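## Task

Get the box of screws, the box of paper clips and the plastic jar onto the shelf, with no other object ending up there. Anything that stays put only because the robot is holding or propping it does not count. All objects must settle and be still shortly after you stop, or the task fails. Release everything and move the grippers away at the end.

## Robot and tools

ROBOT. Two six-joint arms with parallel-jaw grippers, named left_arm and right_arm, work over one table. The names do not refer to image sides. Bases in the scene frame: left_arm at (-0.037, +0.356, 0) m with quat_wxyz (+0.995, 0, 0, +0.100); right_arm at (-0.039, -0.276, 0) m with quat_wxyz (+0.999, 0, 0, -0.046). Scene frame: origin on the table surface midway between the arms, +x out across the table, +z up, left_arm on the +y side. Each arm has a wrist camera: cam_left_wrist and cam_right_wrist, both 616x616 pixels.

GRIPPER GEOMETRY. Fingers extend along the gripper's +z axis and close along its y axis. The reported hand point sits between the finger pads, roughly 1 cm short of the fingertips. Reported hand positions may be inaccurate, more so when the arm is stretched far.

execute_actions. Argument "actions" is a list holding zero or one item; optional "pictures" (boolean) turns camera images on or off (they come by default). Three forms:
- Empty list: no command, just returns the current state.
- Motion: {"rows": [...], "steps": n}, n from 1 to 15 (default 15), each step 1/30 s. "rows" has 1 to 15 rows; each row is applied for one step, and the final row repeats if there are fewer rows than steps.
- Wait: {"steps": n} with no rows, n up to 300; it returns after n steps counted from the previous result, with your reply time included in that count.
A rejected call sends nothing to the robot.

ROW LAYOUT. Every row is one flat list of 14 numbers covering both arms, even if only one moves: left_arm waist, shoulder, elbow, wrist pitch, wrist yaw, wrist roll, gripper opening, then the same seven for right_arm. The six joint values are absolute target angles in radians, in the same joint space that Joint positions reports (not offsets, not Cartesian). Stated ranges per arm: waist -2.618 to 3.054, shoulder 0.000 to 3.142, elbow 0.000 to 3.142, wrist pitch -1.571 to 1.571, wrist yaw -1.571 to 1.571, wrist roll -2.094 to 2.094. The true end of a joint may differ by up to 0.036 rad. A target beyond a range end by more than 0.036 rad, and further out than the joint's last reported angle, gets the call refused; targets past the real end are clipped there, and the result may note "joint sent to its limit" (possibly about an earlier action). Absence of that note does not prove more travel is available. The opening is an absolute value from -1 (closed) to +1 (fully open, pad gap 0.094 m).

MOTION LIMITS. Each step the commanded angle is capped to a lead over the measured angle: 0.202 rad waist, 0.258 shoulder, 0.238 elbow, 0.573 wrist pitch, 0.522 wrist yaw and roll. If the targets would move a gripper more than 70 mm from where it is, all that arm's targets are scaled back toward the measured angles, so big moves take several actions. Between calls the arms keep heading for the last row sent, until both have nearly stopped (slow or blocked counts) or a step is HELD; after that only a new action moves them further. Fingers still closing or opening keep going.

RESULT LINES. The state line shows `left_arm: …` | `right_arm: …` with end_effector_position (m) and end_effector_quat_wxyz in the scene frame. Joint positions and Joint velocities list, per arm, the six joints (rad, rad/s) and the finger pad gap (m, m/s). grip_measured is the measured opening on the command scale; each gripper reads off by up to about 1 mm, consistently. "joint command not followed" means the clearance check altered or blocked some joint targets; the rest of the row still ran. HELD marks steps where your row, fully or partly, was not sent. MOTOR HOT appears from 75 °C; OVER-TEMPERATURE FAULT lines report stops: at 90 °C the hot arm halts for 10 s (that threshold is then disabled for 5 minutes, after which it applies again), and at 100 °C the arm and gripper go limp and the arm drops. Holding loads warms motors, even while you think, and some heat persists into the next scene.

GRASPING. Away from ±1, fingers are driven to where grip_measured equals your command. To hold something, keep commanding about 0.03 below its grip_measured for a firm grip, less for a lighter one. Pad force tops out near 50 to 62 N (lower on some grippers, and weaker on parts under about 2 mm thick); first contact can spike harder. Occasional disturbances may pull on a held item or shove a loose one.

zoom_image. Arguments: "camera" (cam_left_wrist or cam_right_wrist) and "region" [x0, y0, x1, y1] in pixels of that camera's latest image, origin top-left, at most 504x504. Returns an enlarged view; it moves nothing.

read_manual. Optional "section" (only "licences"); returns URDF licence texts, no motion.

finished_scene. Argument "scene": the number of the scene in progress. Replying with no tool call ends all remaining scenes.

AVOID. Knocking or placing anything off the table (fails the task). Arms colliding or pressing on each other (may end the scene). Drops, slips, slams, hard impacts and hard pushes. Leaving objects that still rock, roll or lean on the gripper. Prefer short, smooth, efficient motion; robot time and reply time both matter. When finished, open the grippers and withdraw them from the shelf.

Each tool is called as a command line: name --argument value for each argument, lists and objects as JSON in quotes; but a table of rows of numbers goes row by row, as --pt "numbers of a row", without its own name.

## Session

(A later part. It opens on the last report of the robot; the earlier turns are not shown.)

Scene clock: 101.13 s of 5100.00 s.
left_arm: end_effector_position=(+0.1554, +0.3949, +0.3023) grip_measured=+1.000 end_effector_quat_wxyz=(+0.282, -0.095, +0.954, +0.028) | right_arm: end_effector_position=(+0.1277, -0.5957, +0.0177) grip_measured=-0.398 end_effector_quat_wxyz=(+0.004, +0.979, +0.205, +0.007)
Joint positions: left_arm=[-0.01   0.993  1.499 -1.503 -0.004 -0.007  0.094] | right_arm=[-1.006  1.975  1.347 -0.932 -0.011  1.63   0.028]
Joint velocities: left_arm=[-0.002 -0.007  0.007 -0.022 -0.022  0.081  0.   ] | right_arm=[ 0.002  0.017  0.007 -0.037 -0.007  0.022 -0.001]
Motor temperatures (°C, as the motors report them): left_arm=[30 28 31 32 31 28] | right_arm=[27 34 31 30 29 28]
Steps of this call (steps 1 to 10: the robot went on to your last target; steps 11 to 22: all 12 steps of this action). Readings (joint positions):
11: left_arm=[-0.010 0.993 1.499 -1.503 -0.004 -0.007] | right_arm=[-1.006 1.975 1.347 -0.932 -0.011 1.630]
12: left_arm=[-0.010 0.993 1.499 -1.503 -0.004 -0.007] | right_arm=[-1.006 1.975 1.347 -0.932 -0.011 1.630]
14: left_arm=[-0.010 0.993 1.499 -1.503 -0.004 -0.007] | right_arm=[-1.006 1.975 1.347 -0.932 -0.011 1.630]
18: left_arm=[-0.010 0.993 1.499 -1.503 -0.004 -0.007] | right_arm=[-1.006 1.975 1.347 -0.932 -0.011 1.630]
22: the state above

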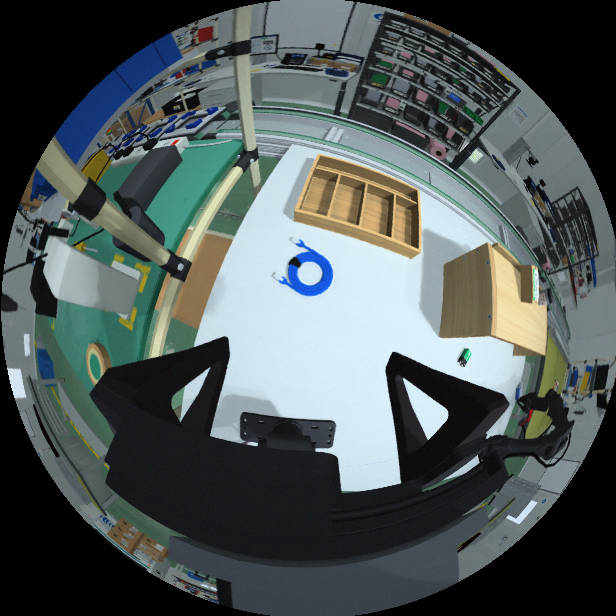

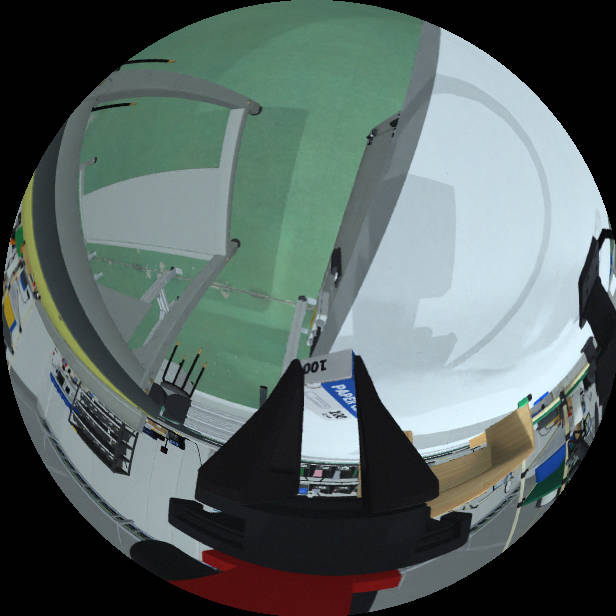

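execute_actions --actions '[{"rows":[[0,1.0,1.5,-1.5,0,0,1,-1.0,1.965,1.34,-0.93,0,1.62,1]],"steps":12}]' --pictures false

execute_actions --actions '[{"rows":[[0,1.0,1.5,-1.5,0,0,1,-1.0,1.925,1.50,-1.13,0,1.62,1]],"steps":15}]' --pictures false

execute_actions --actions '[{"rows":[[0,1.0,1.5,-1.5,0,0,1,-0.93,1.905,1.475,-1.13,0,1.69,1]],"steps":15}]'

Scene clock: 102.47 s of 5100.00 s.
left_arm: end_effector_position=(+0.1554, +0.3949, +0.3023) grip_measured=+1.000 end_effector_quat_wxyz=(+0.282, -0.095, +0.954, +0.028) | right_arm: end_effector_position=(+0.1277, -0.5957, +0.0177) grip_measured=+1.000 end_effector_quat_wxyz=(+0.004, +0.979, +0.205, +0.007)
Joint positions: left_arm=[-0.01   0.993  1.499 -1.503 -0.004 -0.007  0.094] | right_arm=[-1.006  1.975  1.347 -0.932 -0.011  1.629  0.094]
Joint velocities: left_arm=[-0.007 -0.012 -0.022 -0.037  0.022  0.007  0.   ] | right_arm=[-0.037 -0.007 -0.012 -0.022 -0.051 -0.022  0.   ]
Motor temperatures (°C, as the motors report them): left_arm=[30 28 31 32 31 28] | right_arm=[27 34 31 30 29 28]
Steps of this call (steps 1 to 15: the robot went on to your last target; steps 16 to 28: nothing new was sent; steps 29 to 40: all 12 steps of this action). Readings (joint positions):
29: left_arm=[-0.010 0.993 1.499 -1.503 -0.004 -0.007] | right_arm=[-1.006 1.975 1.347 -0.932 -0.011 1.630]
30: left_arm=[-0.010 0.993 1.499 -1.503 -0.004 -0.007] | right_arm=[-1.006 1.975 1.347 -0.932 -0.011 1.630]
32: left_arm=[-0.010 0.993 1.499 -1.503 -0.004 -0.007] | right_arm=[-1.006 1.975 1.347 -0.932 -0.011 1.630]
36: left_arm=[-0.010 0.993 1.499 -1.503 -0.004 -0.007] | right_arm=[-1.006 1.975 1.347 -0.932 -0.011 1.629]
40: the state above

Scene clock: 102.97 s of 5100.00 s.
left_arm: end_effector_position=(+0.1554, +0.3949, +0.3023) grip_measured=+1.000 end_effector_quat_wxyz=(+0.282, -0.095, +0.954, +0.028) | right_arm: end_effector_position=(+0.1305, -0.6012, +0.0698) grip_measured=+1.000 end_effector_quat_wxyz=(+0.015, +0.979, +0.205, +0.010)
Joint positions: left_arm=[-0.01   0.993  1.499 -1.503 -0.004 -0.007  0.094] | right_arm=[-1.006  1.921  1.487 -1.102 -0.011  1.629  0.094]
Joint velocities: left_arm=[ 0.012  0.002 -0.002  0.051 -0.022  0.007  0.   ] | right_arm=[ 0.027 -0.017 -0.002 -0.022  0.007 -0.081  0.   ]
Motor temperatures (°C, as the motors report them): left_arm=[30 28 31 32 31 28] | right_arm=[27 34 31 30 29 28]
Steps of this call (steps 1 to 15: all 15 steps of this action). Readings (joint positions):
1: left_arm=[-0.010 0.993 1.499 -1.503 -0.004 -0.007] | right_arm=[-1.006 1.975 1.369 -0.965 -0.011 1.629]
2: left_arm=[-0.010 0.993 1.499 -1.503 -0.004 -0.007] | right_arm=[-1.006 1.976 1.398 -1.005 -0.011 1.629]
4: left_arm=[-0.010 0.993 1.499 -1.503 -0.004 -0.007] | right_arm=[-1.006 1.958 1.449 -1.043 -0.011 1.629]
8: left_arm=[-0.010 0.993 1.499 -1.503 -0.004 -0.007] | right_arm=[-1.006 1.921 1.486 -1.070 -0.011 1.629]
15: the state above

Scene clock: 103.47 s of 5100.00 s.
left_arm: end_effector_position=(+0.1554, +0.3949, +0.3023) grip_measured=+1.000 end_effector_quat_wxyz=(+0.282, -0.095, +0.954, +0.028) | right_arm: end_effector_position=(+0.1545, -0.5856, +0.0697) grip_measured=+1.000 end_effector_quat_wxyz=(+0.012, +0.975, +0.220, +0.008)
Joint positions: left_arm=[-0.01   0.993  1.499 -1.503 -0.004 -0.007  0.094] | right_arm=[-0.927  1.921  1.487 -1.109 -0.008  1.679  0.094]
Joint velocities: left_arm=[-0.007  0.012  0.012  0.007 -0.11   0.007  0.   ] | right_arm=[-0.002 -0.007 -0.007 -0.022 -0.051 -0.007  0.   ]
Motor temperatures (°C, as the motors report them): left_arm=[30 28 31 32 31 28] | right_arm=[27 34 31 30 29 28]
Steps of this call (steps 1 to 15: all 15 steps of this action). Readings (joint positions):
1: left_arm=[-0.010 0.993 1.499 -1.503 -0.004 -0.007] | right_arm=[-1.000 1.921 1.487 -1.104 -0.008 1.638]
2: left_arm=[-0.010 0.993 1.499 -1.503 -0.004 -0.007] | right_arm=[-0.988 1.921 1.487 -1.106 -0.006 1.647]
4: left_arm=[-0.010 0.993 1.499 -1.503 -0.004 -0.007] | right_arm=[-0.954 1.921 1.487 -1.107 -0.006 1.659]
8: left_arm=[-0.010 0.993 1.499 -1.503 -0.004 -0.007] | right_arm=[-0.926 1.921 1.487 -1.108 -0.008 1.672]
15: the state above

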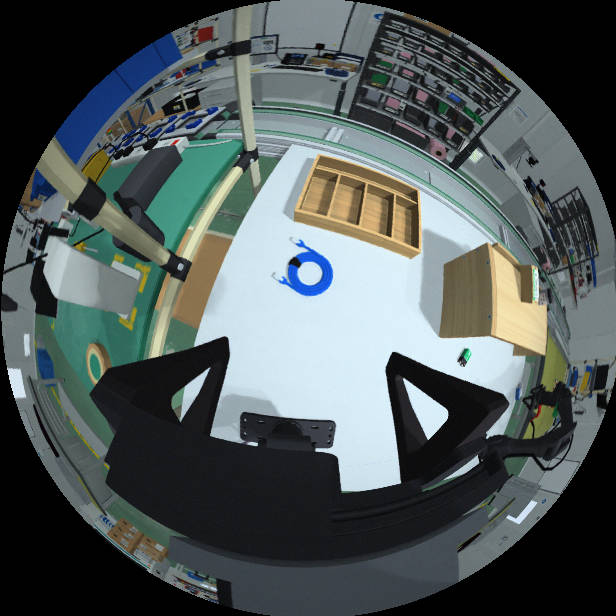

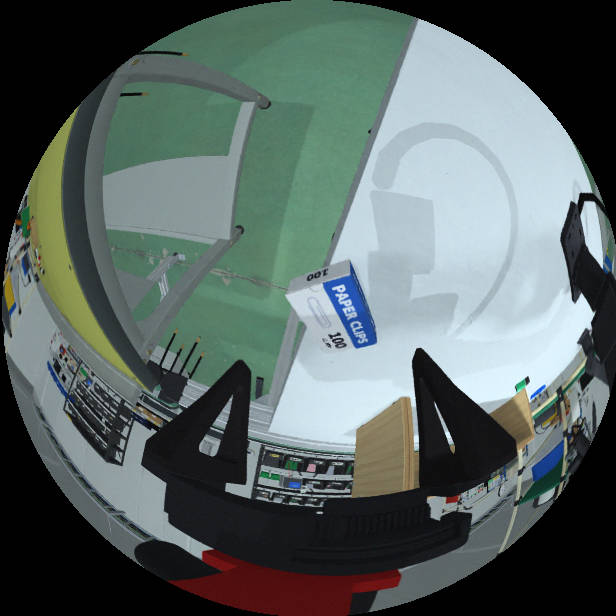

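execute_actions --actions '[{"rows":[[0,1.0,1.5,-1.5,0,0,1,-0.96,1.925,1.50,-1.13,0,1.30,1]],"steps":15}]'

Scene clock: 104.80 s of 5100.00 s.
left_arm: end_effector_position=(+0.1554, +0.3949, +0.3023) grip_measured=+1.000 end_effector_quat_wxyz=(+0.282, -0.095, +0.954, +0.028) | right_arm: end_effector_position=(+0.1455, -0.5900, +0.0697) grip_measured=+1.000 end_effector_quat_wxyz=(+0.011, +0.927, +0.376, +0.006)
Joint positions: left_arm=[-0.01   0.993  1.499 -1.503 -0.004 -0.007  0.094] | right_arm=[-0.954  1.921  1.487 -1.113 -0.009  1.323  0.094]
Joint velocities: left_arm=[ 0.002 -0.007 -0.007 -0.007 -0.007  0.051  0.   ] | right_arm=[ 0.002 -0.022 -0.002 -0.007  0.022 -0.037  0.   ]
Motor temperatures (°C, as the motors report them): left_arm=[30 28 31 32 31 28] | right_arm=[27 34 31 30 29 28]
Steps of this call (steps 1 to 15: the robot went on to your last target; steps 16 to 25: nothing new was sent; steps 26 to 40: all 15 steps of this action). Readings (joint positions):
26: left_arm=[-0.010 0.993 1.499 -1.503 -0.004 -0.007] | right_arm=[-0.929 1.921 1.487 -1.111 -0.009 1.620]
27: left_arm=[-0.010 0.993 1.499 -1.503 -0.004 -0.007] | right_arm=[-0.933 1.921 1.487 -1.112 -0.009 1.558]
29: left_arm=[-0.010 0.993 1.499 -1.503 -0.004 -0.007] | right_arm=[-0.945 1.921 1.487 -1.112 -0.009 1.467]
33: left_arm=[-0.010 0.993 1.499 -1.503 -0.004 -0.007] | right_arm=[-0.954 1.921 1.487 -1.112 -0.009 1.374]
40: the state above

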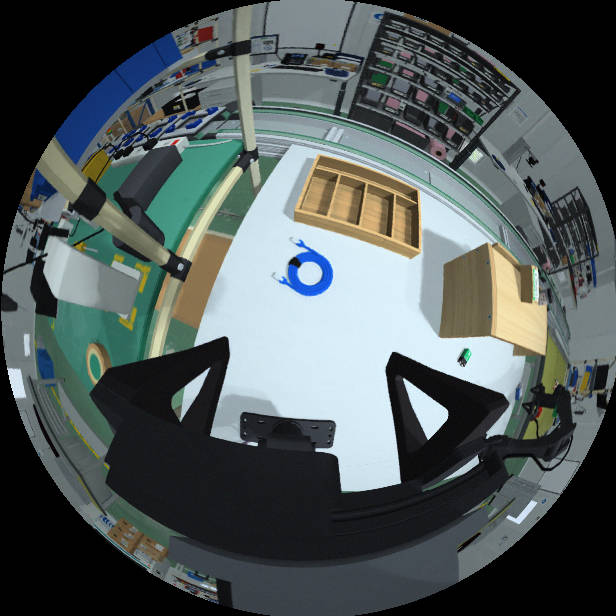

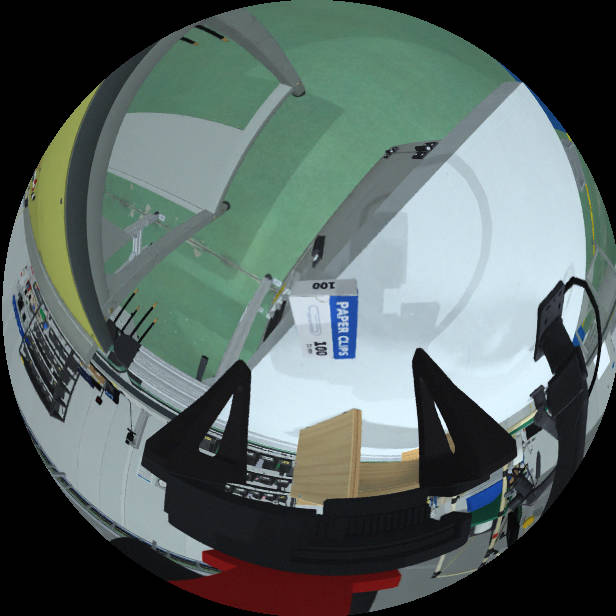

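execute_actions --actions '[{"rows":[[0,1.0,1.5,-1.5,0,0,1,-0.915,1.92,1.49,-1.13,0,1.35,1]],"steps":15}]' --pictures false

execute_actions --actions '[{"rows":[[0,1.0,1.5,-1.5,0,0,1,-0.915,1.96,1.335,-0.93,0,1.35,1]],"steps":15}]' --pictures false

execute_actions --actions '[{"rows":[[0,1.0,1.5,-1.5,0,0,1,-0.915,1.96,1.335,-0.93,0,1.35,-0.3]],"steps":15}]'

Scene clock: 107.10 s of 5100.00 s.
left_arm: end_effector_position=(+0.1554, +0.3949, +0.3023) grip_measured=+1.000 end_effector_quat_wxyz=(+0.282, -0.095, +0.954, +0.028) | right_arm: end_effector_position=(+0.1562, -0.5832, +0.0697) grip_measured=+1.000 end_effector_quat_wxyz=(+0.011, +0.923, +0.385, +0.006)
Joint positions: left_arm=[-0.01   0.993  1.499 -1.503 -0.004 -0.007  0.094] | right_arm=[-0.919  1.921  1.487 -1.114 -0.008  1.34   0.094]
Joint velocities: left_arm=[-0.012 -0.007  0.002  0.066  0.022  0.022  0.   ] | right_arm=[-0.002  0.012  0.002 -0.081 -0.081 -0.022  0.   ]
Motor temperatures (°C, as the motors report them): left_arm=[30 28 31 32 31 28] | right_arm=[27 34 31 30 29 28]
Steps of this call (steps 1 to 30: the robot went on to your last target; steps 31 to 54: nothing new was sent; steps 55 to 69: all 15 steps of this action). Readings (joint positions):
55: left_arm=[-0.010 0.993 1.499 -1.503 -0.004 -0.007] | right_arm=[-0.952 1.921 1.487 -1.114 -0.008 1.315]
56: left_arm=[-0.010 0.993 1.499 -1.503 -0.004 -0.007] | right_arm=[-0.946 1.921 1.487 -1.114 -0.008 1.321]
58: left_arm=[-0.010 0.993 1.499 -1.503 -0.004 -0.007] | right_arm=[-0.931 1.921 1.487 -1.114 -0.008 1.328]
62: left_arm=[-0.010 0.993 1.499 -1.503 -0.004 -0.007] | right_arm=[-0.919 1.921 1.487 -1.114 -0.008 1.335]
69: the state above

Scene clock: 107.60 s of 5100.00 s.
left_arm: end_effector_position=(+0.1554, +0.3949, +0.3023) grip_measured=+1.000 end_effector_quat_wxyz=(+0.282, -0.095, +0.954, +0.028) | right_arm: end_effector_position=(+0.1521, -0.5766, +0.0176) grip_measured=+1.000 end_effector_quat_wxyz=(-0.001, +0.923, +0.384, +0.004)
Joint positions: left_arm=[-0.01   0.993  1.499 -1.503 -0.004 -0.007  0.094] | right_arm=[-0.919  1.971  1.341 -0.942 -0.008  1.341  0.094]
Joint velocities: left_arm=[-0.002  0.007 -0.007 -0.066 -0.051 -0.022  0.   ] | right_arm=[-0.027 -0.007 -0.002  0.022  0.007  0.007  0.   ]
Motor temperatures (°C, as the motors report them): left_arm=[30 28 31 32 31 28] | right_arm=[27 34 31 30 29 28]
Steps of this call (steps 1 to 15: all 15 steps of this action). Readings (joint positions):
1: left_arm=[-0.010 0.993 1.499 -1.503 -0.004 -0.007] | right_arm=[-0.919 1.919 1.463 -1.080 -0.008 1.340]
2: left_arm=[-0.010 0.993 1.499 -1.503 -0.004 -0.007] | right_arm=[-0.919 1.917 1.433 -1.041 -0.008 1.340]
4: left_arm=[-0.010 0.993 1.499 -1.503 -0.004 -0.007] | right_arm=[-0.919 1.935 1.380 -0.999 -0.008 1.340]
8: left_arm=[-0.010 0.993 1.499 -1.503 -0.004 -0.007] | right_arm=[-0.919 1.971 1.341 -0.973 -0.008 1.341]
15: the state above

Scene clock: 108.10 s of 5100.00 s.
left_arm: end_effector_position=(+0.1554, +0.3949, +0.3023) grip_measured=+1.000 end_effector_quat_wxyz=(+0.282, -0.095, +0.954, +0.028) | right_arm: end_effector_position=(+0.1530, -0.5782, +0.0176) grip_measured=-0.064 end_effector_quat_wxyz=(+0.003, +0.923, +0.384, +0.005)
Joint positions: left_arm=[-0.01   0.993  1.499 -1.503 -0.004 -0.007  0.094] | right_arm=[-0.919  1.971  1.341 -0.934 -0.008  1.342  0.044]
Joint velocities: left_arm=[-0.017 -0.017 -0.002 -0.022 -0.007  0.051  0.   ] | right_arm=[ 0.012  0.002 -0.007 -0.022  0.051 -0.007  0.001]
Motor temperatures (°C, as the motors report them): left_arm=[30 28 31 32 31 28] | right_arm=[27 34 31 30 29 28]
Steps of this call (steps 1 to 15: all 15 steps of this action). Readings (joint positions):
1: left_arm=[-0.010 0.993 1.499 -1.503 -0.004 -0.007] | right_arm=[-0.919 1.971 1.341 -0.940 -0.008 1.341]
2: left_arm=[-0.010 0.993 1.499 -1.503 -0.004 -0.007] | right_arm=[-0.919 1.971 1.341 -0.939 -0.008 1.341]
4: left_arm=[-0.010 0.993 1.499 -1.503 -0.004 -0.007] | right_arm=[-0.919 1.971 1.341 -0.936 -0.008 1.341]
8: left_arm=[-0.010 0.993 1.499 -1.503 -0.004 -0.007] | right_arm=[-0.919 1.971 1.341 -0.935 -0.008 1.342]
15: the state above

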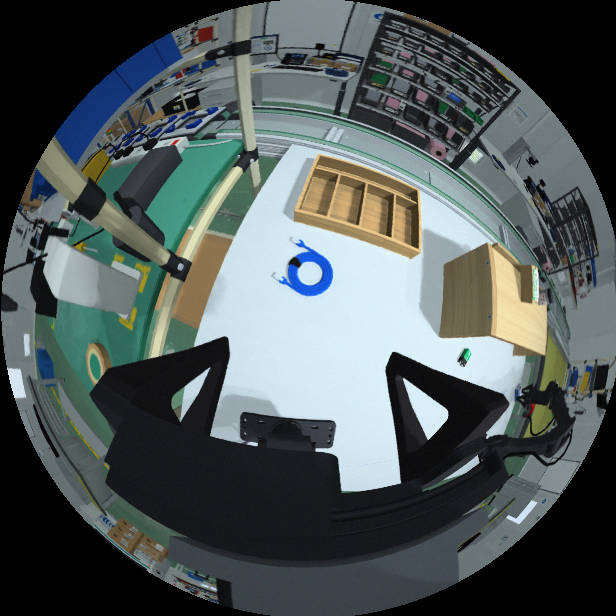

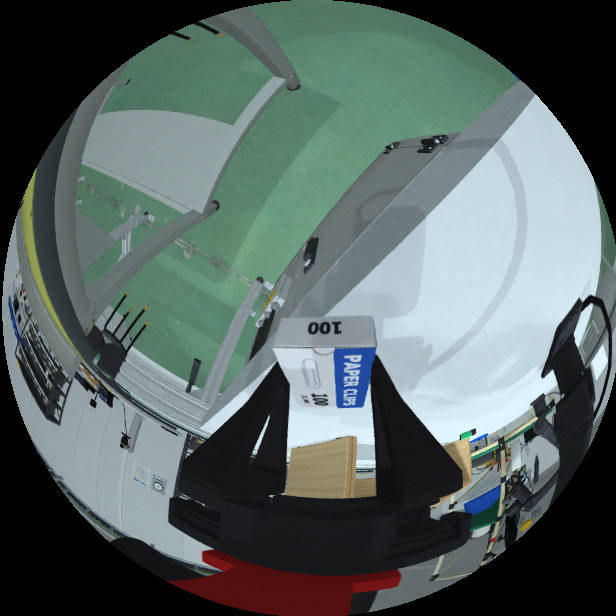

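execute_actions --actions '[{"rows":[[0,1.0,1.5,-1.5,0,0,1,-0.915,1.7,1.6,-1.45,0,1.0,-0.1]],"steps":15}]' --pictures false

execute_actions --actions '[{"rows":[[0,1.0,1.5,-1.5,0,0,1,-0.915,1.15,1.7,-1.5,0,0,-0.1]],"steps":15}]' --pictures false

execute_actions --actions '[{"rows":[[0,1.0,1.5,-1.5,0,0,1,-0.13,1.15,1.7,-1.5,0,0,-0.1]],"steps":15}]' --pictures false

execute_actions --actions '[{"rows":[[0,1.0,1.5,-1.5,0,0,1,-0.13,1.5,1.98,-1.45,0,0,-0.1]],"steps":15}]' --pictures false

execute_actions --actions '[{"rows":[[0,1.0,1.5,-1.5,0,0,1,-0.13,1.9,2.3,-1.4,0,0,-0.1]],"steps":15}]' --pictures false

execute_actions --actions '[{"rows":[[0,1.0,1.5,-1.5,0,0,1,-0.13,2.12,2.42,-1.35,0,0,-0.1]],"steps":15}]'

Scene clock: 110.57 s of 5100.00 s.
left_arm: end_effector_position=(+0.1554, +0.3949, +0.3023) grip_measured=+1.000 end_effector_quat_wxyz=(+0.282, -0.095, +0.954, +0.028) | right_arm: end_effector_position=(+0.1332, -0.5463, +0.1741) grip_measured=-0.064 end_effector_quat_wxyz=(+0.046, +0.853, +0.520, +0.005)
Joint positions: left_arm=[-0.01   0.993  1.499 -1.503 -0.004 -0.007  0.094] | right_arm=[-0.919  1.678  1.599 -1.399 -0.008  1.035  0.044]
Joint velocities: left_arm=[ 0.007 -0.007 -0.002 -0.037 -0.022  0.007  0.   ] | right_arm=[ 0.007  0.188  0.012 -0.33  -0.037 -0.168 -0.001]
Motor temperatures (°C, as the motors report them): left_arm=[30 28 31 32 31 28] | right_arm=[27 34 31 30 29 28]
Steps of this call (steps 1 to 15: the robot went on to your last target; steps 16 to 59: nothing new was sent; steps 60 to 74: all 15 steps of this action). Readings (joint positions):
60: left_arm=[-0.010 0.993 1.499 -1.503 -0.004 -0.007] | right_arm=[-0.919 1.964 1.354 -0.964 -0.008 1.316]
61: left_arm=[-0.010 0.993 1.499 -1.503 -0.004 -0.007] | right_arm=[-0.919 1.950 1.371 -1.012 -0.008 1.288]
63: left_arm=[-0.010 0.993 1.499 -1.503 -0.004 -0.007] | right_arm=[-0.919 1.898 1.417 -1.097 -0.008 1.237]
67: left_arm=[-0.010 0.993 1.499 -1.503 -0.004 -0.007] | right_arm=[-0.919 1.762 1.538 -1.250 -0.008 1.126]
74: the state above

Scene clock: 111.07 s of 5100.00 s.
left_arm: end_effector_position=(+0.1554, +0.3949, +0.3023) grip_measured=+1.000 end_effector_quat_wxyz=(+0.282, -0.095, +0.954, +0.028) | right_arm: end_effector_position=(+0.0849, -0.4690, +0.3512) grip_measured=-0.063 end_effector_quat_wxyz=(+0.309, +0.505, +0.793, -0.142)
Joint positions: left_arm=[-0.01   0.993  1.499 -1.503 -0.004 -0.007  0.094] | right_arm=[-0.919  1.106  1.705 -1.477 -0.008  0.125  0.044]
Joint velocities: left_arm=[-0.002 -0.007 -0.002 -0.066  0.007  0.007  0.   ] | right_arm=[ 0.002 -0.027 -0.007 -0.154  0.037 -0.828  0.   ]
Motor temperatures (°C, as the motors report them): left_arm=[30 28 31 32 31 28] | right_arm=[27 34 32 30 29 28]
Steps of this call (steps 1 to 15: all 15 steps of this action). Readings (joint positions):
1: left_arm=[-0.010 0.993 1.499 -1.503 -0.004 -0.007] | right_arm=[-0.919 1.669 1.600 -1.406 -0.008 0.981]
2: left_arm=[-0.010 0.993 1.499 -1.503 -0.004 -0.007] | right_arm=[-0.919 1.650 1.600 -1.413 -0.008 0.917]
4: left_arm=[-0.010 0.993 1.499 -1.503 -0.004 -0.007] | right_arm=[-0.919 1.572 1.605 -1.422 -0.008 0.789]
8: left_arm=[-0.010 0.993 1.499 -1.503 -0.004 -0.007] | right_arm=[-0.919 1.359 1.639 -1.433 -0.008 0.526]
15: the state above

Scene clock: 111.57 s of 5100.00 s.
left_arm: end_effector_position=(+0.1554, +0.3949, +0.3023) grip_measured=+1.000 end_effector_quat_wxyz=(+0.282, -0.095, +0.954, +0.028) | right_arm: end_effector_position=(+0.1942, -0.3283, +0.3371) grip_measured=-0.063 end_effector_quat_wxyz=(+0.305, +0.114, +0.945, -0.029)
Joint positions: left_arm=[-0.01   0.993  1.499 -1.503 -0.004 -0.007  0.094] | right_arm=[-0.139  1.161  1.705 -1.491 -0.01   0.012  0.044]
Joint velocities: left_arm=[-0.012 -0.017  0.002  0.022  0.037 -0.007  0.   ] | right_arm=[ 0.002 -0.007 -0.012 -0.022 -0.022  0.051 -0.   ]
Motor temperatures (°C, as the motors report them): left_arm=[30 28 31 32 31 28] | right_arm=[27 34 32 30 29 28]
Steps of this call (steps 1 to 15: all 15 steps of this action). Readings (joint positions):
1: left_arm=[-0.010 0.993 1.499 -1.503 -0.004 -0.007] | right_arm=[-0.878 1.108 1.705 -1.482 0.011 0.105]
2: left_arm=[-0.010 0.993 1.499 -1.503 -0.004 -0.007] | right_arm=[-0.803 1.116 1.705 -1.486 0.013 0.087]
4: left_arm=[-0.010 0.993 1.499 -1.503 -0.004 -0.007] | right_arm=[-0.651 1.137 1.705 -1.487 0.010 0.059]
8: left_arm=[-0.010 0.993 1.499 -1.503 -0.004 -0.007] | right_arm=[-0.347 1.161 1.705 -1.487 0.006 0.030]
15: the state above

Scene clock: 112.07 s of 5100.00 s.
left_arm: end_effector_position=(+0.1554, +0.3949, +0.3023) grip_measured=+1.000 end_effector_quat_wxyz=(+0.282, -0.095, +0.954, +0.028) | right_arm: end_effector_position=(+0.2894, -0.3508, +0.3306) grip_measured=-0.063 end_effector_quat_wxyz=(+0.277, +0.115, +0.954, -0.026)
Joint positions: left_arm=[-0.01   0.993  1.499 -1.503 -0.004 -0.007  0.094] | right_arm=[-0.139  1.522  1.96  -1.445 -0.01   0.01   0.044]
Joint velocities: left_arm=[-0.017 -0.007  0.002 -0.022 -0.022  0.081  0.   ] | right_arm=[-0.002 -0.178  0.002 -0.022  0.022 -0.037  0.   ]
Motor temperatures (°C, as the motors report them): left_arm=[30 28 31 32 31 28] | right_arm=[27 34 32 30 29 28]
Steps of this call (steps 1 to 15: all 15 steps of this action). Readings (joint positions):
1: left_arm=[-0.010 0.993 1.499 -1.503 -0.004 -0.007] | right_arm=[-0.139 1.198 1.753 -1.527 -0.010 0.012]
2: left_arm=[-0.010 0.993 1.499 -1.503 -0.004 -0.007] | right_arm=[-0.139 1.256 1.832 -1.546 -0.010 0.012]
4: left_arm=[-0.010 0.993 1.499 -1.503 -0.004 -0.007] | right_arm=[-0.139 1.375 1.938 -1.498 -0.010 0.012]
8: left_arm=[-0.010 0.993 1.499 -1.503 -0.004 -0.007] | right_arm=[-0.139 1.523 1.960 -1.444 -0.010 0.011]
15: the state above

Scene clock: 112.57 s of 5100.00 s.
left_arm: end_effector_position=(+0.1554, +0.3949, +0.3023) grip_measured=+1.000 end_effector_quat_wxyz=(+0.282, -0.095, +0.954, +0.028) | right_arm: end_effector_position=(+0.3974, -0.3763, +0.2867) grip_measured=-0.063 end_effector_quat_wxyz=(+0.252, +0.116, +0.960, -0.023)
Joint positions: left_arm=[-0.01   0.993  1.499 -1.503 -0.004 -0.007  0.094] | right_arm=[-0.139  1.937  2.277 -1.398 -0.01   0.01   0.044]
Joint velocities: left_arm=[ 0.012  0.002 -0.007 -0.037  0.022  0.007  0.   ] | right_arm=[-0.012 -0.252 -0.012 -0.022 -0.007 -0.037 -0.001]
Motor temperatures (°C, as the motors report them): left_arm=[30 28 31 32 31 28] | right_arm=[27 34 32 30 29 28]
Steps of this call (steps 1 to 15: all 15 steps of this action). Readings (joint positions):
1: left_arm=[-0.010 0.993 1.499 -1.503 -0.004 -0.007] | right_arm=[-0.139 1.554 2.013 -1.479 -0.010 0.010]
2: left_arm=[-0.010 0.993 1.499 -1.503 -0.004 -0.007] | right_arm=[-0.139 1.608 2.098 -1.493 -0.010 0.010]
4: left_arm=[-0.010 0.993 1.499 -1.503 -0.004 -0.007] | right_arm=[-0.139 1.724 2.227 -1.448 -0.010 0.010]
8: left_arm=[-0.010 0.993 1.499 -1.503 -0.004 -0.007] | right_arm=[-0.139 1.896 2.277 -1.390 -0.010 0.010]
15: the state above

Scene clock: 113.07 s of 5100.00 s.
left_arm: end_effector_position=(+0.1554, +0.3949, +0.3023) grip_measured=+1.000 end_effector_quat_wxyz=(+0.282, -0.095, +0.954, +0.028) | right_arm: end_effector_position=(+0.4471, -0.3880, +0.2422) grip_measured=-0.063 end_effector_quat_wxyz=(+0.237, +0.116, +0.964, -0.022)
Joint positions: left_arm=[-0.01   0.993  1.499 -1.503 -0.004 -0.007  0.094] | right_arm=[-0.139  2.143  2.407 -1.355 -0.01   0.01   0.044]
Joint velocities: left_arm=[ 0.002  0.002  0.002  0.051 -0.037 -0.007  0.   ] | right_arm=[-0.007 -0.095 -0.007 -0.007 -0.037 -0.022 -0.   ]
Motor temperatures (°C, as the motors report them): left_arm=[30 28 31 32 31 28] | right_arm=[27 34 32 31 29 28]
Steps of this call (steps 1 to 15: all 15 steps of this action). Readings (joint positions):
1: left_arm=[-0.010 0.993 1.499 -1.503 -0.004 -0.007] | right_arm=[-0.139 1.957 2.314 -1.415 -0.010 0.010]
2: left_arm=[-0.010 0.993 1.499 -1.503 -0.004 -0.007] | right_arm=[-0.139 1.987 2.364 -1.411 -0.010 0.010]
4: left_arm=[-0.010 0.993 1.499 -1.503 -0.004 -0.007] | right_arm=[-0.139 2.043 2.406 -1.367 -0.010 0.010]
8: left_arm=[-0.010 0.993 1.499 -1.503 -0.004 -0.007] | right_arm=[-0.139 2.130 2.407 -1.353 -0.010 0.010]
15: the state above

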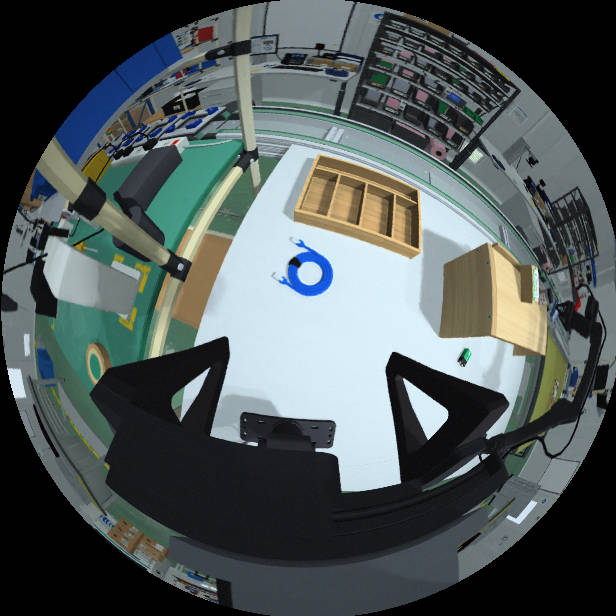

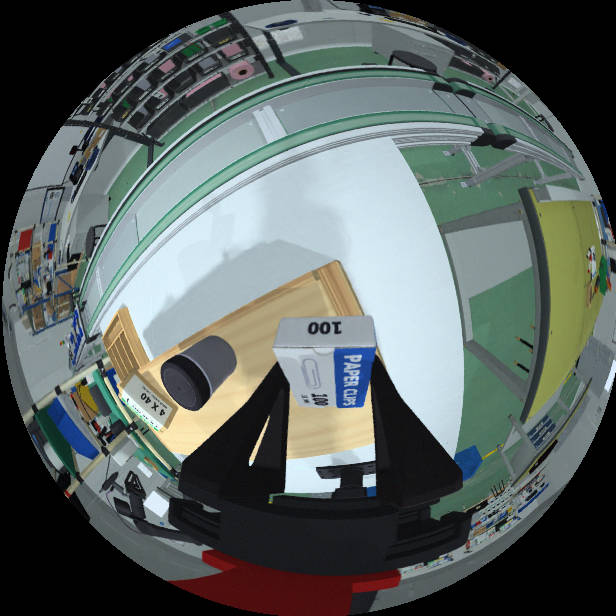

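execute_actions --actions '[{"rows":[[0,1.0,1.5,-1.5,0,0,1,-0.03,2.11,2.42,-1.35,0,0,-0.1]],"steps":15}]' --pictures false

execute_actions --actions '[{"rows":[[0,1.0,1.5,-1.5,0,0,1,-0.03,2.11,2.34,-1.29,0,0,-0.1]],"steps":15}]'

Scene clock: 121.80 s of 5100.00 s.
left_arm: end_effector_position=(+0.1554, +0.3949, +0.3023) grip_measured=+1.000 end_effector_quat_wxyz=(+0.282, -0.095, +0.954, +0.028) | right_arm: end_effector_position=(+0.4558, -0.3317, +0.2458) grip_measured=-0.063 end_effector_quat_wxyz=(+0.241, +0.059, +0.969, -0.011)
Joint positions: left_arm=[-0.01   0.993  1.499 -1.503 -0.004 -0.007  0.094] | right_arm=[-0.022  2.135  2.407 -1.355 -0.005  0.008  0.044]
Joint velocities: left_arm=[-0.007  0.002  0.002 -0.022  0.037 -0.007  0.   ] | right_arm=[-0.002  0.002  0.002  0.007 -0.007  0.037 -0.001]
Motor temperatures (°C, as the motors report them): left_arm=[30 28 31 32 31 28] | right_arm=[27 36 32 31 29 28]
Steps of this call (steps 1 to 15: the robot went on to your last target; steps 16 to 90: nothing new was sent; then 5.23 s passed at rest; steps 91 to 105: all 15 steps of this action). Readings (joint positions):
91: left_arm=[-0.010 0.993 1.499 -1.503 -0.004 -0.007] | right_arm=[-0.130 2.135 2.407 -1.355 -0.003 0.010]
92: left_arm=[-0.010 0.993 1.499 -1.503 -0.004 -0.007] | right_arm=[-0.115 2.135 2.407 -1.355 0.003 0.010]
94: left_arm=[-0.010 0.993 1.499 -1.503 -0.004 -0.007] | right_arm=[-0.071 2.135 2.407 -1.355 0.003 0.010]
98: left_arm=[-0.010 0.993 1.499 -1.503 -0.004 -0.007] | right_arm=[-0.014 2.135 2.407 -1.355 -0.004 0.008]
105: the state above

Scene clock: 122.30 s of 5100.00 s.
left_arm: end_effector_position=(+0.1554, +0.3949, +0.3023) grip_measured=+1.000 end_effector_quat_wxyz=(+0.282, -0.095, +0.954, +0.028) | right_arm: end_effector_position=(+0.4596, -0.3321, +0.2387) grip_measured=-0.063 end_effector_quat_wxyz=(+0.244, +0.059, +0.968, -0.011)
Joint positions: left_arm=[-0.01   0.993  1.499 -1.503 -0.004 -0.007  0.094] | right_arm=[-0.022  2.125  2.355 -1.308 -0.005  0.008  0.044]
Joint velocities: left_arm=[-0.007 -0.007  0.002 -0.066 -0.095 -0.007  0.   ] | right_arm=[ 0.002 -0.002  0.007 -0.022 -0.007  0.022  0.   ]
Motor temperatures (°C, as the motors report them): left_arm=[30 28 31 32 31 28] | right_arm=[27 36 32 31 29 28]
Steps of this call (steps 1 to 15: all 15 steps of this action). Readings (joint positions):
1: left_arm=[-0.010 0.993 1.499 -1.503 -0.004 -0.007] | right_arm=[-0.022 2.131 2.395 -1.344 -0.005 0.008]
2: left_arm=[-0.010 0.993 1.499 -1.503 -0.004 -0.007] | right_arm=[-0.022 2.127 2.381 -1.334 -0.005 0.008]
4: left_arm=[-0.010 0.993 1.499 -1.503 -0.004 -0.007] | right_arm=[-0.022 2.125 2.366 -1.326 -0.005 0.008]
8: left_arm=[-0.010 0.993 1.499 -1.503 -0.004 -0.007] | right_arm=[-0.022 2.125 2.355 -1.317 -0.005 0.008]
15: the state above

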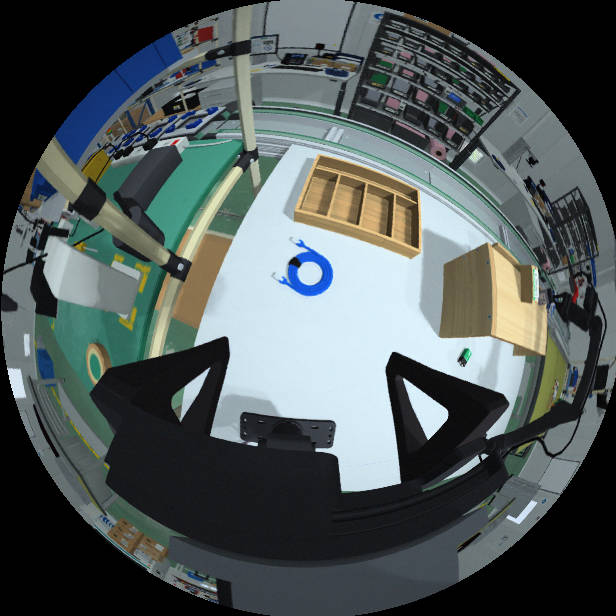

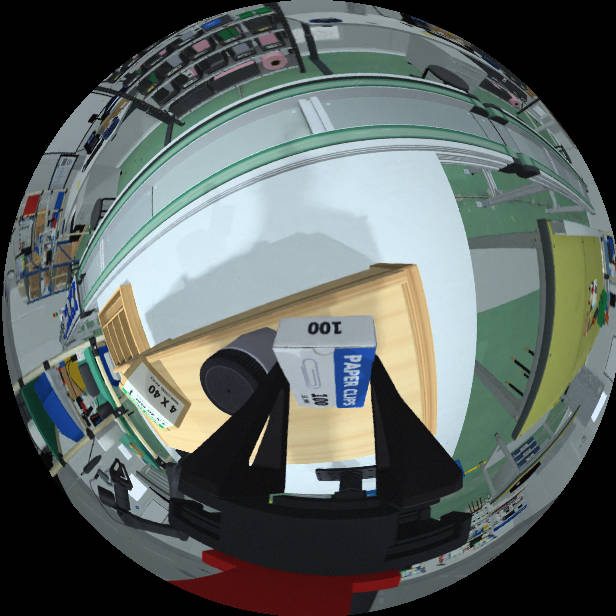

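execute_actions --actions '[{"rows":[[0,1.0,1.5,-1.5,0,0,1,-0.085,2.11,2.34,-1.29,0,0,-0.1]],"steps":10}]' --pictures false

execute_actions --actions '[{"rows":[[0,1.0,1.5,-1.5,0,0,1,-0.085,2.11,2.27,-1.23,0,0,-0.1]],"steps":15}]' --pictures false

execute_actions --actions '[{"rows":[[0,1.0,1.5,-1.5,0,0,1,-0.085,2.11,2.22,-1.19,0,0,-0.1]],"steps":15}]'

Scene clock: 123.87 s of 5100.00 s.
left_arm: end_effector_position=(+0.1554, +0.3949, +0.3023) grip_measured=+1.000 end_effector_quat_wxyz=(+0.282, -0.095, +0.954, +0.028) | right_arm: end_effector_position=(+0.4552, -0.3655, +0.2390) grip_measured=-0.063 end_effector_quat_wxyz=(+0.245, +0.091, +0.965, -0.019)
Joint positions: left_arm=[-0.01   0.993  1.499 -1.503 -0.004 -0.007  0.094] | right_arm=[-0.09   2.125  2.355 -1.305 -0.005  0.008  0.044]
Joint velocities: left_arm=[-0.012 -0.012 -0.007  0.007 -0.095 -0.007  0.   ] | right_arm=[-0.017 -0.007  0.007 -0.007 -0.007  0.007  0.   ]
Motor temperatures (°C, as the motors report them): left_arm=[30 28 31 32 31 28] | right_arm=[27 36 32 31 29 28]
Steps of this call (steps 1 to 15: the robot went on to your last target; steps 16 to 37: nothing new was sent; steps 38 to 47: all 10 steps of this action). Readings (joint positions):
38: left_arm=[-0.010 0.993 1.499 -1.503 -0.004 -0.007] | right_arm=[-0.027 2.125 2.355 -1.306 -0.006 0.008]
39: left_arm=[-0.010 0.993 1.499 -1.503 -0.004 -0.007] | right_arm=[-0.035 2.125 2.355 -1.306 -0.007 0.008]
41: left_arm=[-0.010 0.993 1.499 -1.503 -0.004 -0.007] | right_arm=[-0.058 2.125 2.355 -1.305 -0.007 0.008]
45: left_arm=[-0.010 0.993 1.499 -1.503 -0.004 -0.007] | right_arm=[-0.089 2.125 2.355 -1.305 -0.005 0.008]
47: the state above

Scene clock: 124.37 s of 5100.00 s.
left_arm: end_effector_position=(+0.1554, +0.3949, +0.3023) grip_measured=+1.000 end_effector_quat_wxyz=(+0.282, -0.095, +0.954, +0.028) | right_arm: end_effector_position=(+0.4586, -0.3659, +0.2247) grip_measured=-0.063 end_effector_quat_wxyz=(+0.241, +0.091, +0.966, -0.019)
Joint positions: left_arm=[-0.01   0.993  1.499 -1.503 -0.004 -0.007  0.094] | right_arm=[-0.089  2.116  2.282 -1.248 -0.005  0.008  0.044]
Joint velocities: left_arm=[-0.007 -0.012 -0.022  0.051 -0.051  0.051  0.   ] | right_arm=[-0.012 -0.007 -0.002  0.037  0.037 -0.007 -0.001]
Motor temperatures (°C, as the motors report them): left_arm=[30 28 31 32 31 28] | right_arm=[27 36 32 31 29 28]
Steps of this call (steps 1 to 15: all 15 steps of this action). Readings (joint positions):
1: left_arm=[-0.010 0.993 1.499 -1.503 -0.004 -0.007] | right_arm=[-0.089 2.121 2.340 -1.292 -0.005 0.008]
2: left_arm=[-0.010 0.993 1.499 -1.503 -0.004 -0.007] | right_arm=[-0.089 2.115 2.322 -1.279 -0.005 0.008]
4: left_arm=[-0.010 0.993 1.499 -1.503 -0.004 -0.007] | right_arm=[-0.089 2.115 2.299 -1.267 -0.005 0.008]
8: left_arm=[-0.010 0.993 1.499 -1.503 -0.004 -0.007] | right_arm=[-0.089 2.116 2.282 -1.261 -0.005 0.008]
15: the state above

Scene clock: 124.87 s of 5100.00 s.
left_arm: end_effector_position=(+0.1554, +0.3949, +0.3023) grip_measured=+1.000 end_effector_quat_wxyz=(+0.282, -0.095, +0.954, +0.028) | right_arm: end_effector_position=(+0.4616, -0.3665, +0.2148) grip_measured=-0.063 end_effector_quat_wxyz=(+0.241, +0.091, +0.966, -0.019)
Joint positions: left_arm=[-0.01   0.993  1.499 -1.503 -0.004 -0.007  0.094] | right_arm=[-0.089  2.113  2.236 -1.207 -0.005  0.008  0.044]
Joint velocities: left_arm=[ 0.007 -0.007 -0.002  0.007  0.037 -0.007  0.   ] | right_arm=[ 0.002  0.007  0.002  0.022 -0.022 -0.022 -0.001]
Motor temperatures (°C, as the motors report them): left_arm=[30 28 31 32 31 28] | right_arm=[27 36 32 31 29 28]
Steps of this call (steps 1 to 15: all 15 steps of this action). Readings (joint positions):
1: left_arm=[-0.010 0.993 1.499 -1.503 -0.004 -0.007] | right_arm=[-0.089 2.114 2.273 -1.239 -0.005 0.008]
2: left_arm=[-0.010 0.993 1.499 -1.503 -0.004 -0.007] | right_arm=[-0.089 2.113 2.262 -1.229 -0.005 0.008]
4: left_arm=[-0.010 0.993 1.499 -1.503 -0.004 -0.007] | right_arm=[-0.089 2.113 2.245 -1.220 -0.005 0.008]
8: left_arm=[-0.010 0.993 1.499 -1.503 -0.004 -0.007] | right_arm=[-0.089 2.113 2.236 -1.211 -0.005 0.008]
15: the state above

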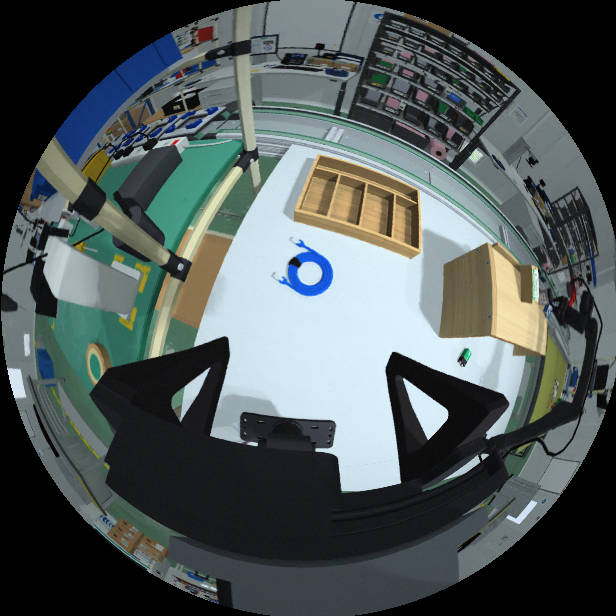

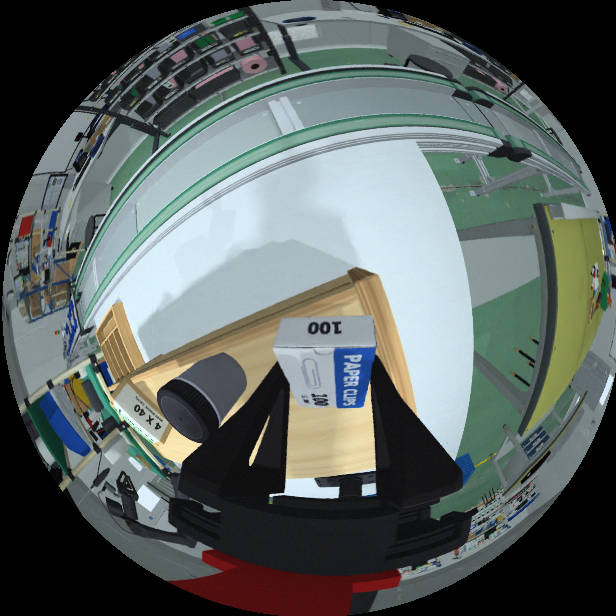

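Close enough; release partially and retreat.

execute_actions --actions '[{"rows":[[0,1.0,1.5,-1.5,0,0,1,-0.085,2.11,2.21,-1.19,0,0,0.3]],"steps":12}]' --pictures false

execute_actions --actions '[{"rows":[[0,1.0,1.5,-1.5,0,0,1,-0.085,1.95,2.35,-1.4,0,0,0.3]],"steps":15}]' --pictures false

execute_actions --actions '[{"rows":[[0,1.0,1.5,-1.5,0,0,1,-0.085,1.0,1.55,-1.5,0,0,1]],"steps":15}]' --pictures false

execute_actions --actions '[{"steps":30}]'

Scene clock: 126.03 s of 5100.00 s.
left_arm: end_effector_position=(+0.1554, +0.3949, +0.3023) grip_measured=+1.000 end_effector_quat_wxyz=(+0.282, -0.095, +0.954, +0.028) | right_arm: end_effector_position=(+0.4626, -0.3667, +0.2154) grip_measured=+0.298 end_effector_quat_wxyz=(+0.243, +0.091, +0.966, -0.019)
Joint positions: left_arm=[-0.01   0.993  1.499 -1.503 -0.004 -0.007  0.094] | right_arm=[-0.089  2.113  2.236 -1.202 -0.005  0.008  0.061]
Joint velocities: left_arm=[-0.002  0.012 -0.007 -0.022 -0.081 -0.066  0.   ] | right_arm=[-0.002  0.002  0.002  0.037 -0.037 -0.095 -0.   ]
Motor temperatures (°C, as the motors report them): left_arm=[30 28 31 33 31 28] | right_arm=[27 36 32 31 29 28]
Steps of this call (steps 1 to 15: the robot went on to your last target; steps 16 to 23: nothing new was sent; steps 24 to 35: all 12 steps of this action). Readings (joint positions):
24: left_arm=[-0.010 0.993 1.499 -1.503 -0.004 -0.007] | right_arm=[-0.089 2.113 2.236 -1.205 -0.005 0.008]
25: left_arm=[-0.010 0.993 1.499 -1.503 -0.004 -0.007] | right_arm=[-0.089 2.113 2.236 -1.205 -0.005 0.008]
27: left_arm=[-0.010 0.993 1.499 -1.503 -0.004 -0.007] | right_arm=[-0.089 2.113 2.236 -1.203 -0.005 0.008]
31: left_arm=[-0.010 0.993 1.499 -1.503 -0.004 -0.007] | right_arm=[-0.089 2.113 2.236 -1.202 -0.005 0.008]
35: the state above

Scene clock: 126.53 s of 5100.00 s.
left_arm: end_effector_position=(+0.1554, +0.3949, +0.3023) grip_measured=+1.000 end_effector_quat_wxyz=(+0.282, -0.095, +0.954, +0.028) | right_arm: end_effector_position=(+0.4098, -0.3570, +0.3166) grip_measured=+0.298 end_effector_quat_wxyz=(+0.301, +0.090, +0.949, -0.024)
Joint positions: left_arm=[-0.01   0.993  1.499 -1.503 -0.004 -0.007  0.094] | right_arm=[-0.089  1.929  2.344 -1.372 -0.005  0.008  0.061]
Joint velocities: left_arm=[-0.007  0.002  0.002  0.007  0.037 -0.037  0.   ] | right_arm=[-0.022  0.144  0.007 -0.125  0.022 -0.022 -0.001]
Motor temperatures (°C, as the motors report them): left_arm=[30 28 31 33 31 28] | right_arm=[27 36 32 31 29 28]
Steps of this call (steps 1 to 15: all 15 steps of this action). Readings (joint positions):
1: left_arm=[-0.010 0.993 1.499 -1.503 -0.004 -0.007] | right_arm=[-0.089 2.106 2.241 -1.215 -0.005 0.008]
2: left_arm=[-0.010 0.993 1.499 -1.503 -0.004 -0.007] | right_arm=[-0.089 2.097 2.245 -1.241 -0.005 0.008]
4: left_arm=[-0.010 0.993 1.499 -1.503 -0.004 -0.007] | right_arm=[-0.089 2.062 2.262 -1.290 -0.005 0.008]
8: left_arm=[-0.010 0.993 1.499 -1.503 -0.004 -0.007] | right_arm=[-0.089 1.970 2.318 -1.347 -0.005 0.008]
15: the state above

Scene clock: 127.03 s of 5100.00 s.
left_arm: end_effector_position=(+0.1554, +0.3949, +0.3023) grip_measured=+1.000 end_effector_quat_wxyz=(+0.282, -0.095, +0.954, +0.028) | right_arm: end_effector_position=(+0.1521, -0.3095, +0.3286) grip_measured=+1.000 end_effector_quat_wxyz=(+0.325, +0.089, +0.941, -0.026)
Joint positions: left_arm=[-0.01   0.993  1.499 -1.503 -0.004 -0.007  0.094] | right_arm=[-0.089  0.973  1.57  -1.503 -0.005  0.008  0.094]
Joint velocities: left_arm=[-0.022 -0.002 -0.017 -0.007 -0.037  0.022  0.   ] | right_arm=[-0.002 -0.784  0.007 -0.125 -0.037 -0.066  0.   ]
Motor temperatures (°C, as the motors report them): left_arm=[30 28 31 33 31 28] | right_arm=[27 36 32 31 29 28]
Steps of this call (steps 1 to 15: all 15 steps of this action). Readings (joint positions):
1: left_arm=[-0.010 0.993 1.499 -1.503 -0.004 -0.007] | right_arm=[-0.089 1.900 2.293 -1.355 -0.005 0.008]
2: left_arm=[-0.010 0.993 1.499 -1.503 -0.004 -0.007] | right_arm=[-0.089 1.854 2.212 -1.360 -0.005 0.008]
4: left_arm=[-0.010 0.993 1.499 -1.503 -0.004 -0.007] | right_arm=[-0.089 1.739 2.058 -1.397 -0.005 0.008]
8: left_arm=[-0.010 0.993 1.499 -1.503 -0.004 -0.007] | right_arm=[-0.089 1.443 1.754 -1.436 -0.005 0.008]
15: the state above

Scene clock: 128.03 s of 5100.00 s.
left_arm: end_effector_position=(+0.1554, +0.3949, +0.3023) grip_measured=+1.000 end_effector_quat_wxyz=(+0.282, -0.095, +0.954, +0.028) | right_arm: end_effector_position=(+0.1575, -0.3105, +0.3228) grip_measured=+1.000 end_effector_quat_wxyz=(+0.310, +0.089, +0.946, -0.025)
Joint positions: left_arm=[-0.01   0.993  1.499 -1.503 -0.004 -0.007  0.094] | right_arm=[-0.089  1.003  1.57  -1.506 -0.005  0.008  0.094]
Joint velocities: left_arm=[-0.007  0.002  0.002 -0.022 -0.007 -0.007  0.   ] | right_arm=[ 0.002 -0.002  0.022 -0.037  0.007  0.081  0.   ]
Motor temperatures (°C, as the motors report them): left_arm=[30 28 31 33 31 28] | right_arm=[27 36 32 31 29 28]
Steps of this call (steps 1 to 30: the robot went on to your last target). Readings (joint positions):
1: left_arm=[-0.010 0.993 1.499 -1.503 -0.004 -0.007] | right_arm=[-0.089 0.955 1.570 -1.506 -0.005 0.008]
2: left_arm=[-0.010 0.993 1.499 -1.503 -0.004 -0.007] | right_arm=[-0.089 0.952 1.570 -1.509 -0.005 0.008]
4: left_arm=[-0.010 0.993 1.499 -1.503 -0.004 -0.007] | right_arm=[-0.089 0.967 1.570 -1.509 -0.005 0.008]
8: left_arm=[-0.010 0.993 1.499 -1.503 -0.004 -0.007] | right_arm=[-0.089 1.000 1.570 -1.507 -0.005 0.008]
30: the state above
All arms were judged still, so your last target was given up. Only a new action makes them travel on or press farther. Fingers that are still opening or closing keep moving.

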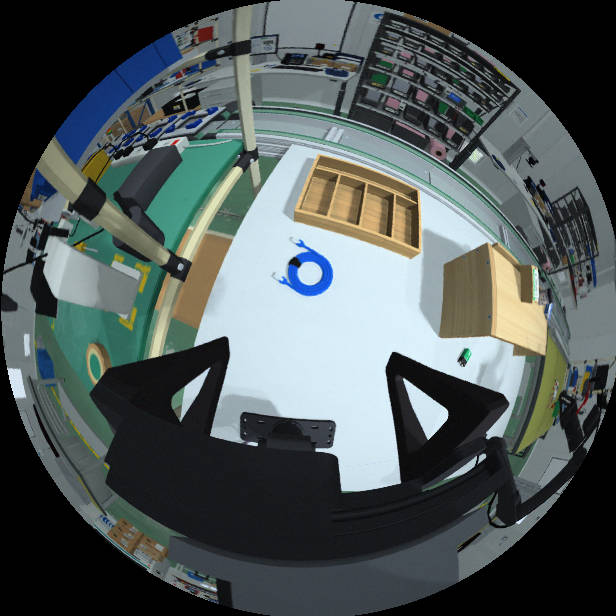

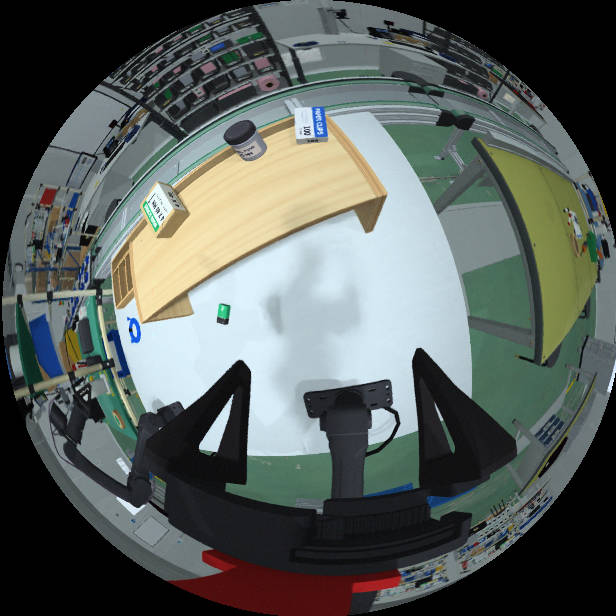

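All on the shelf (near the back lip).

finished_scene --scene 1

The scene is finished: the task was done.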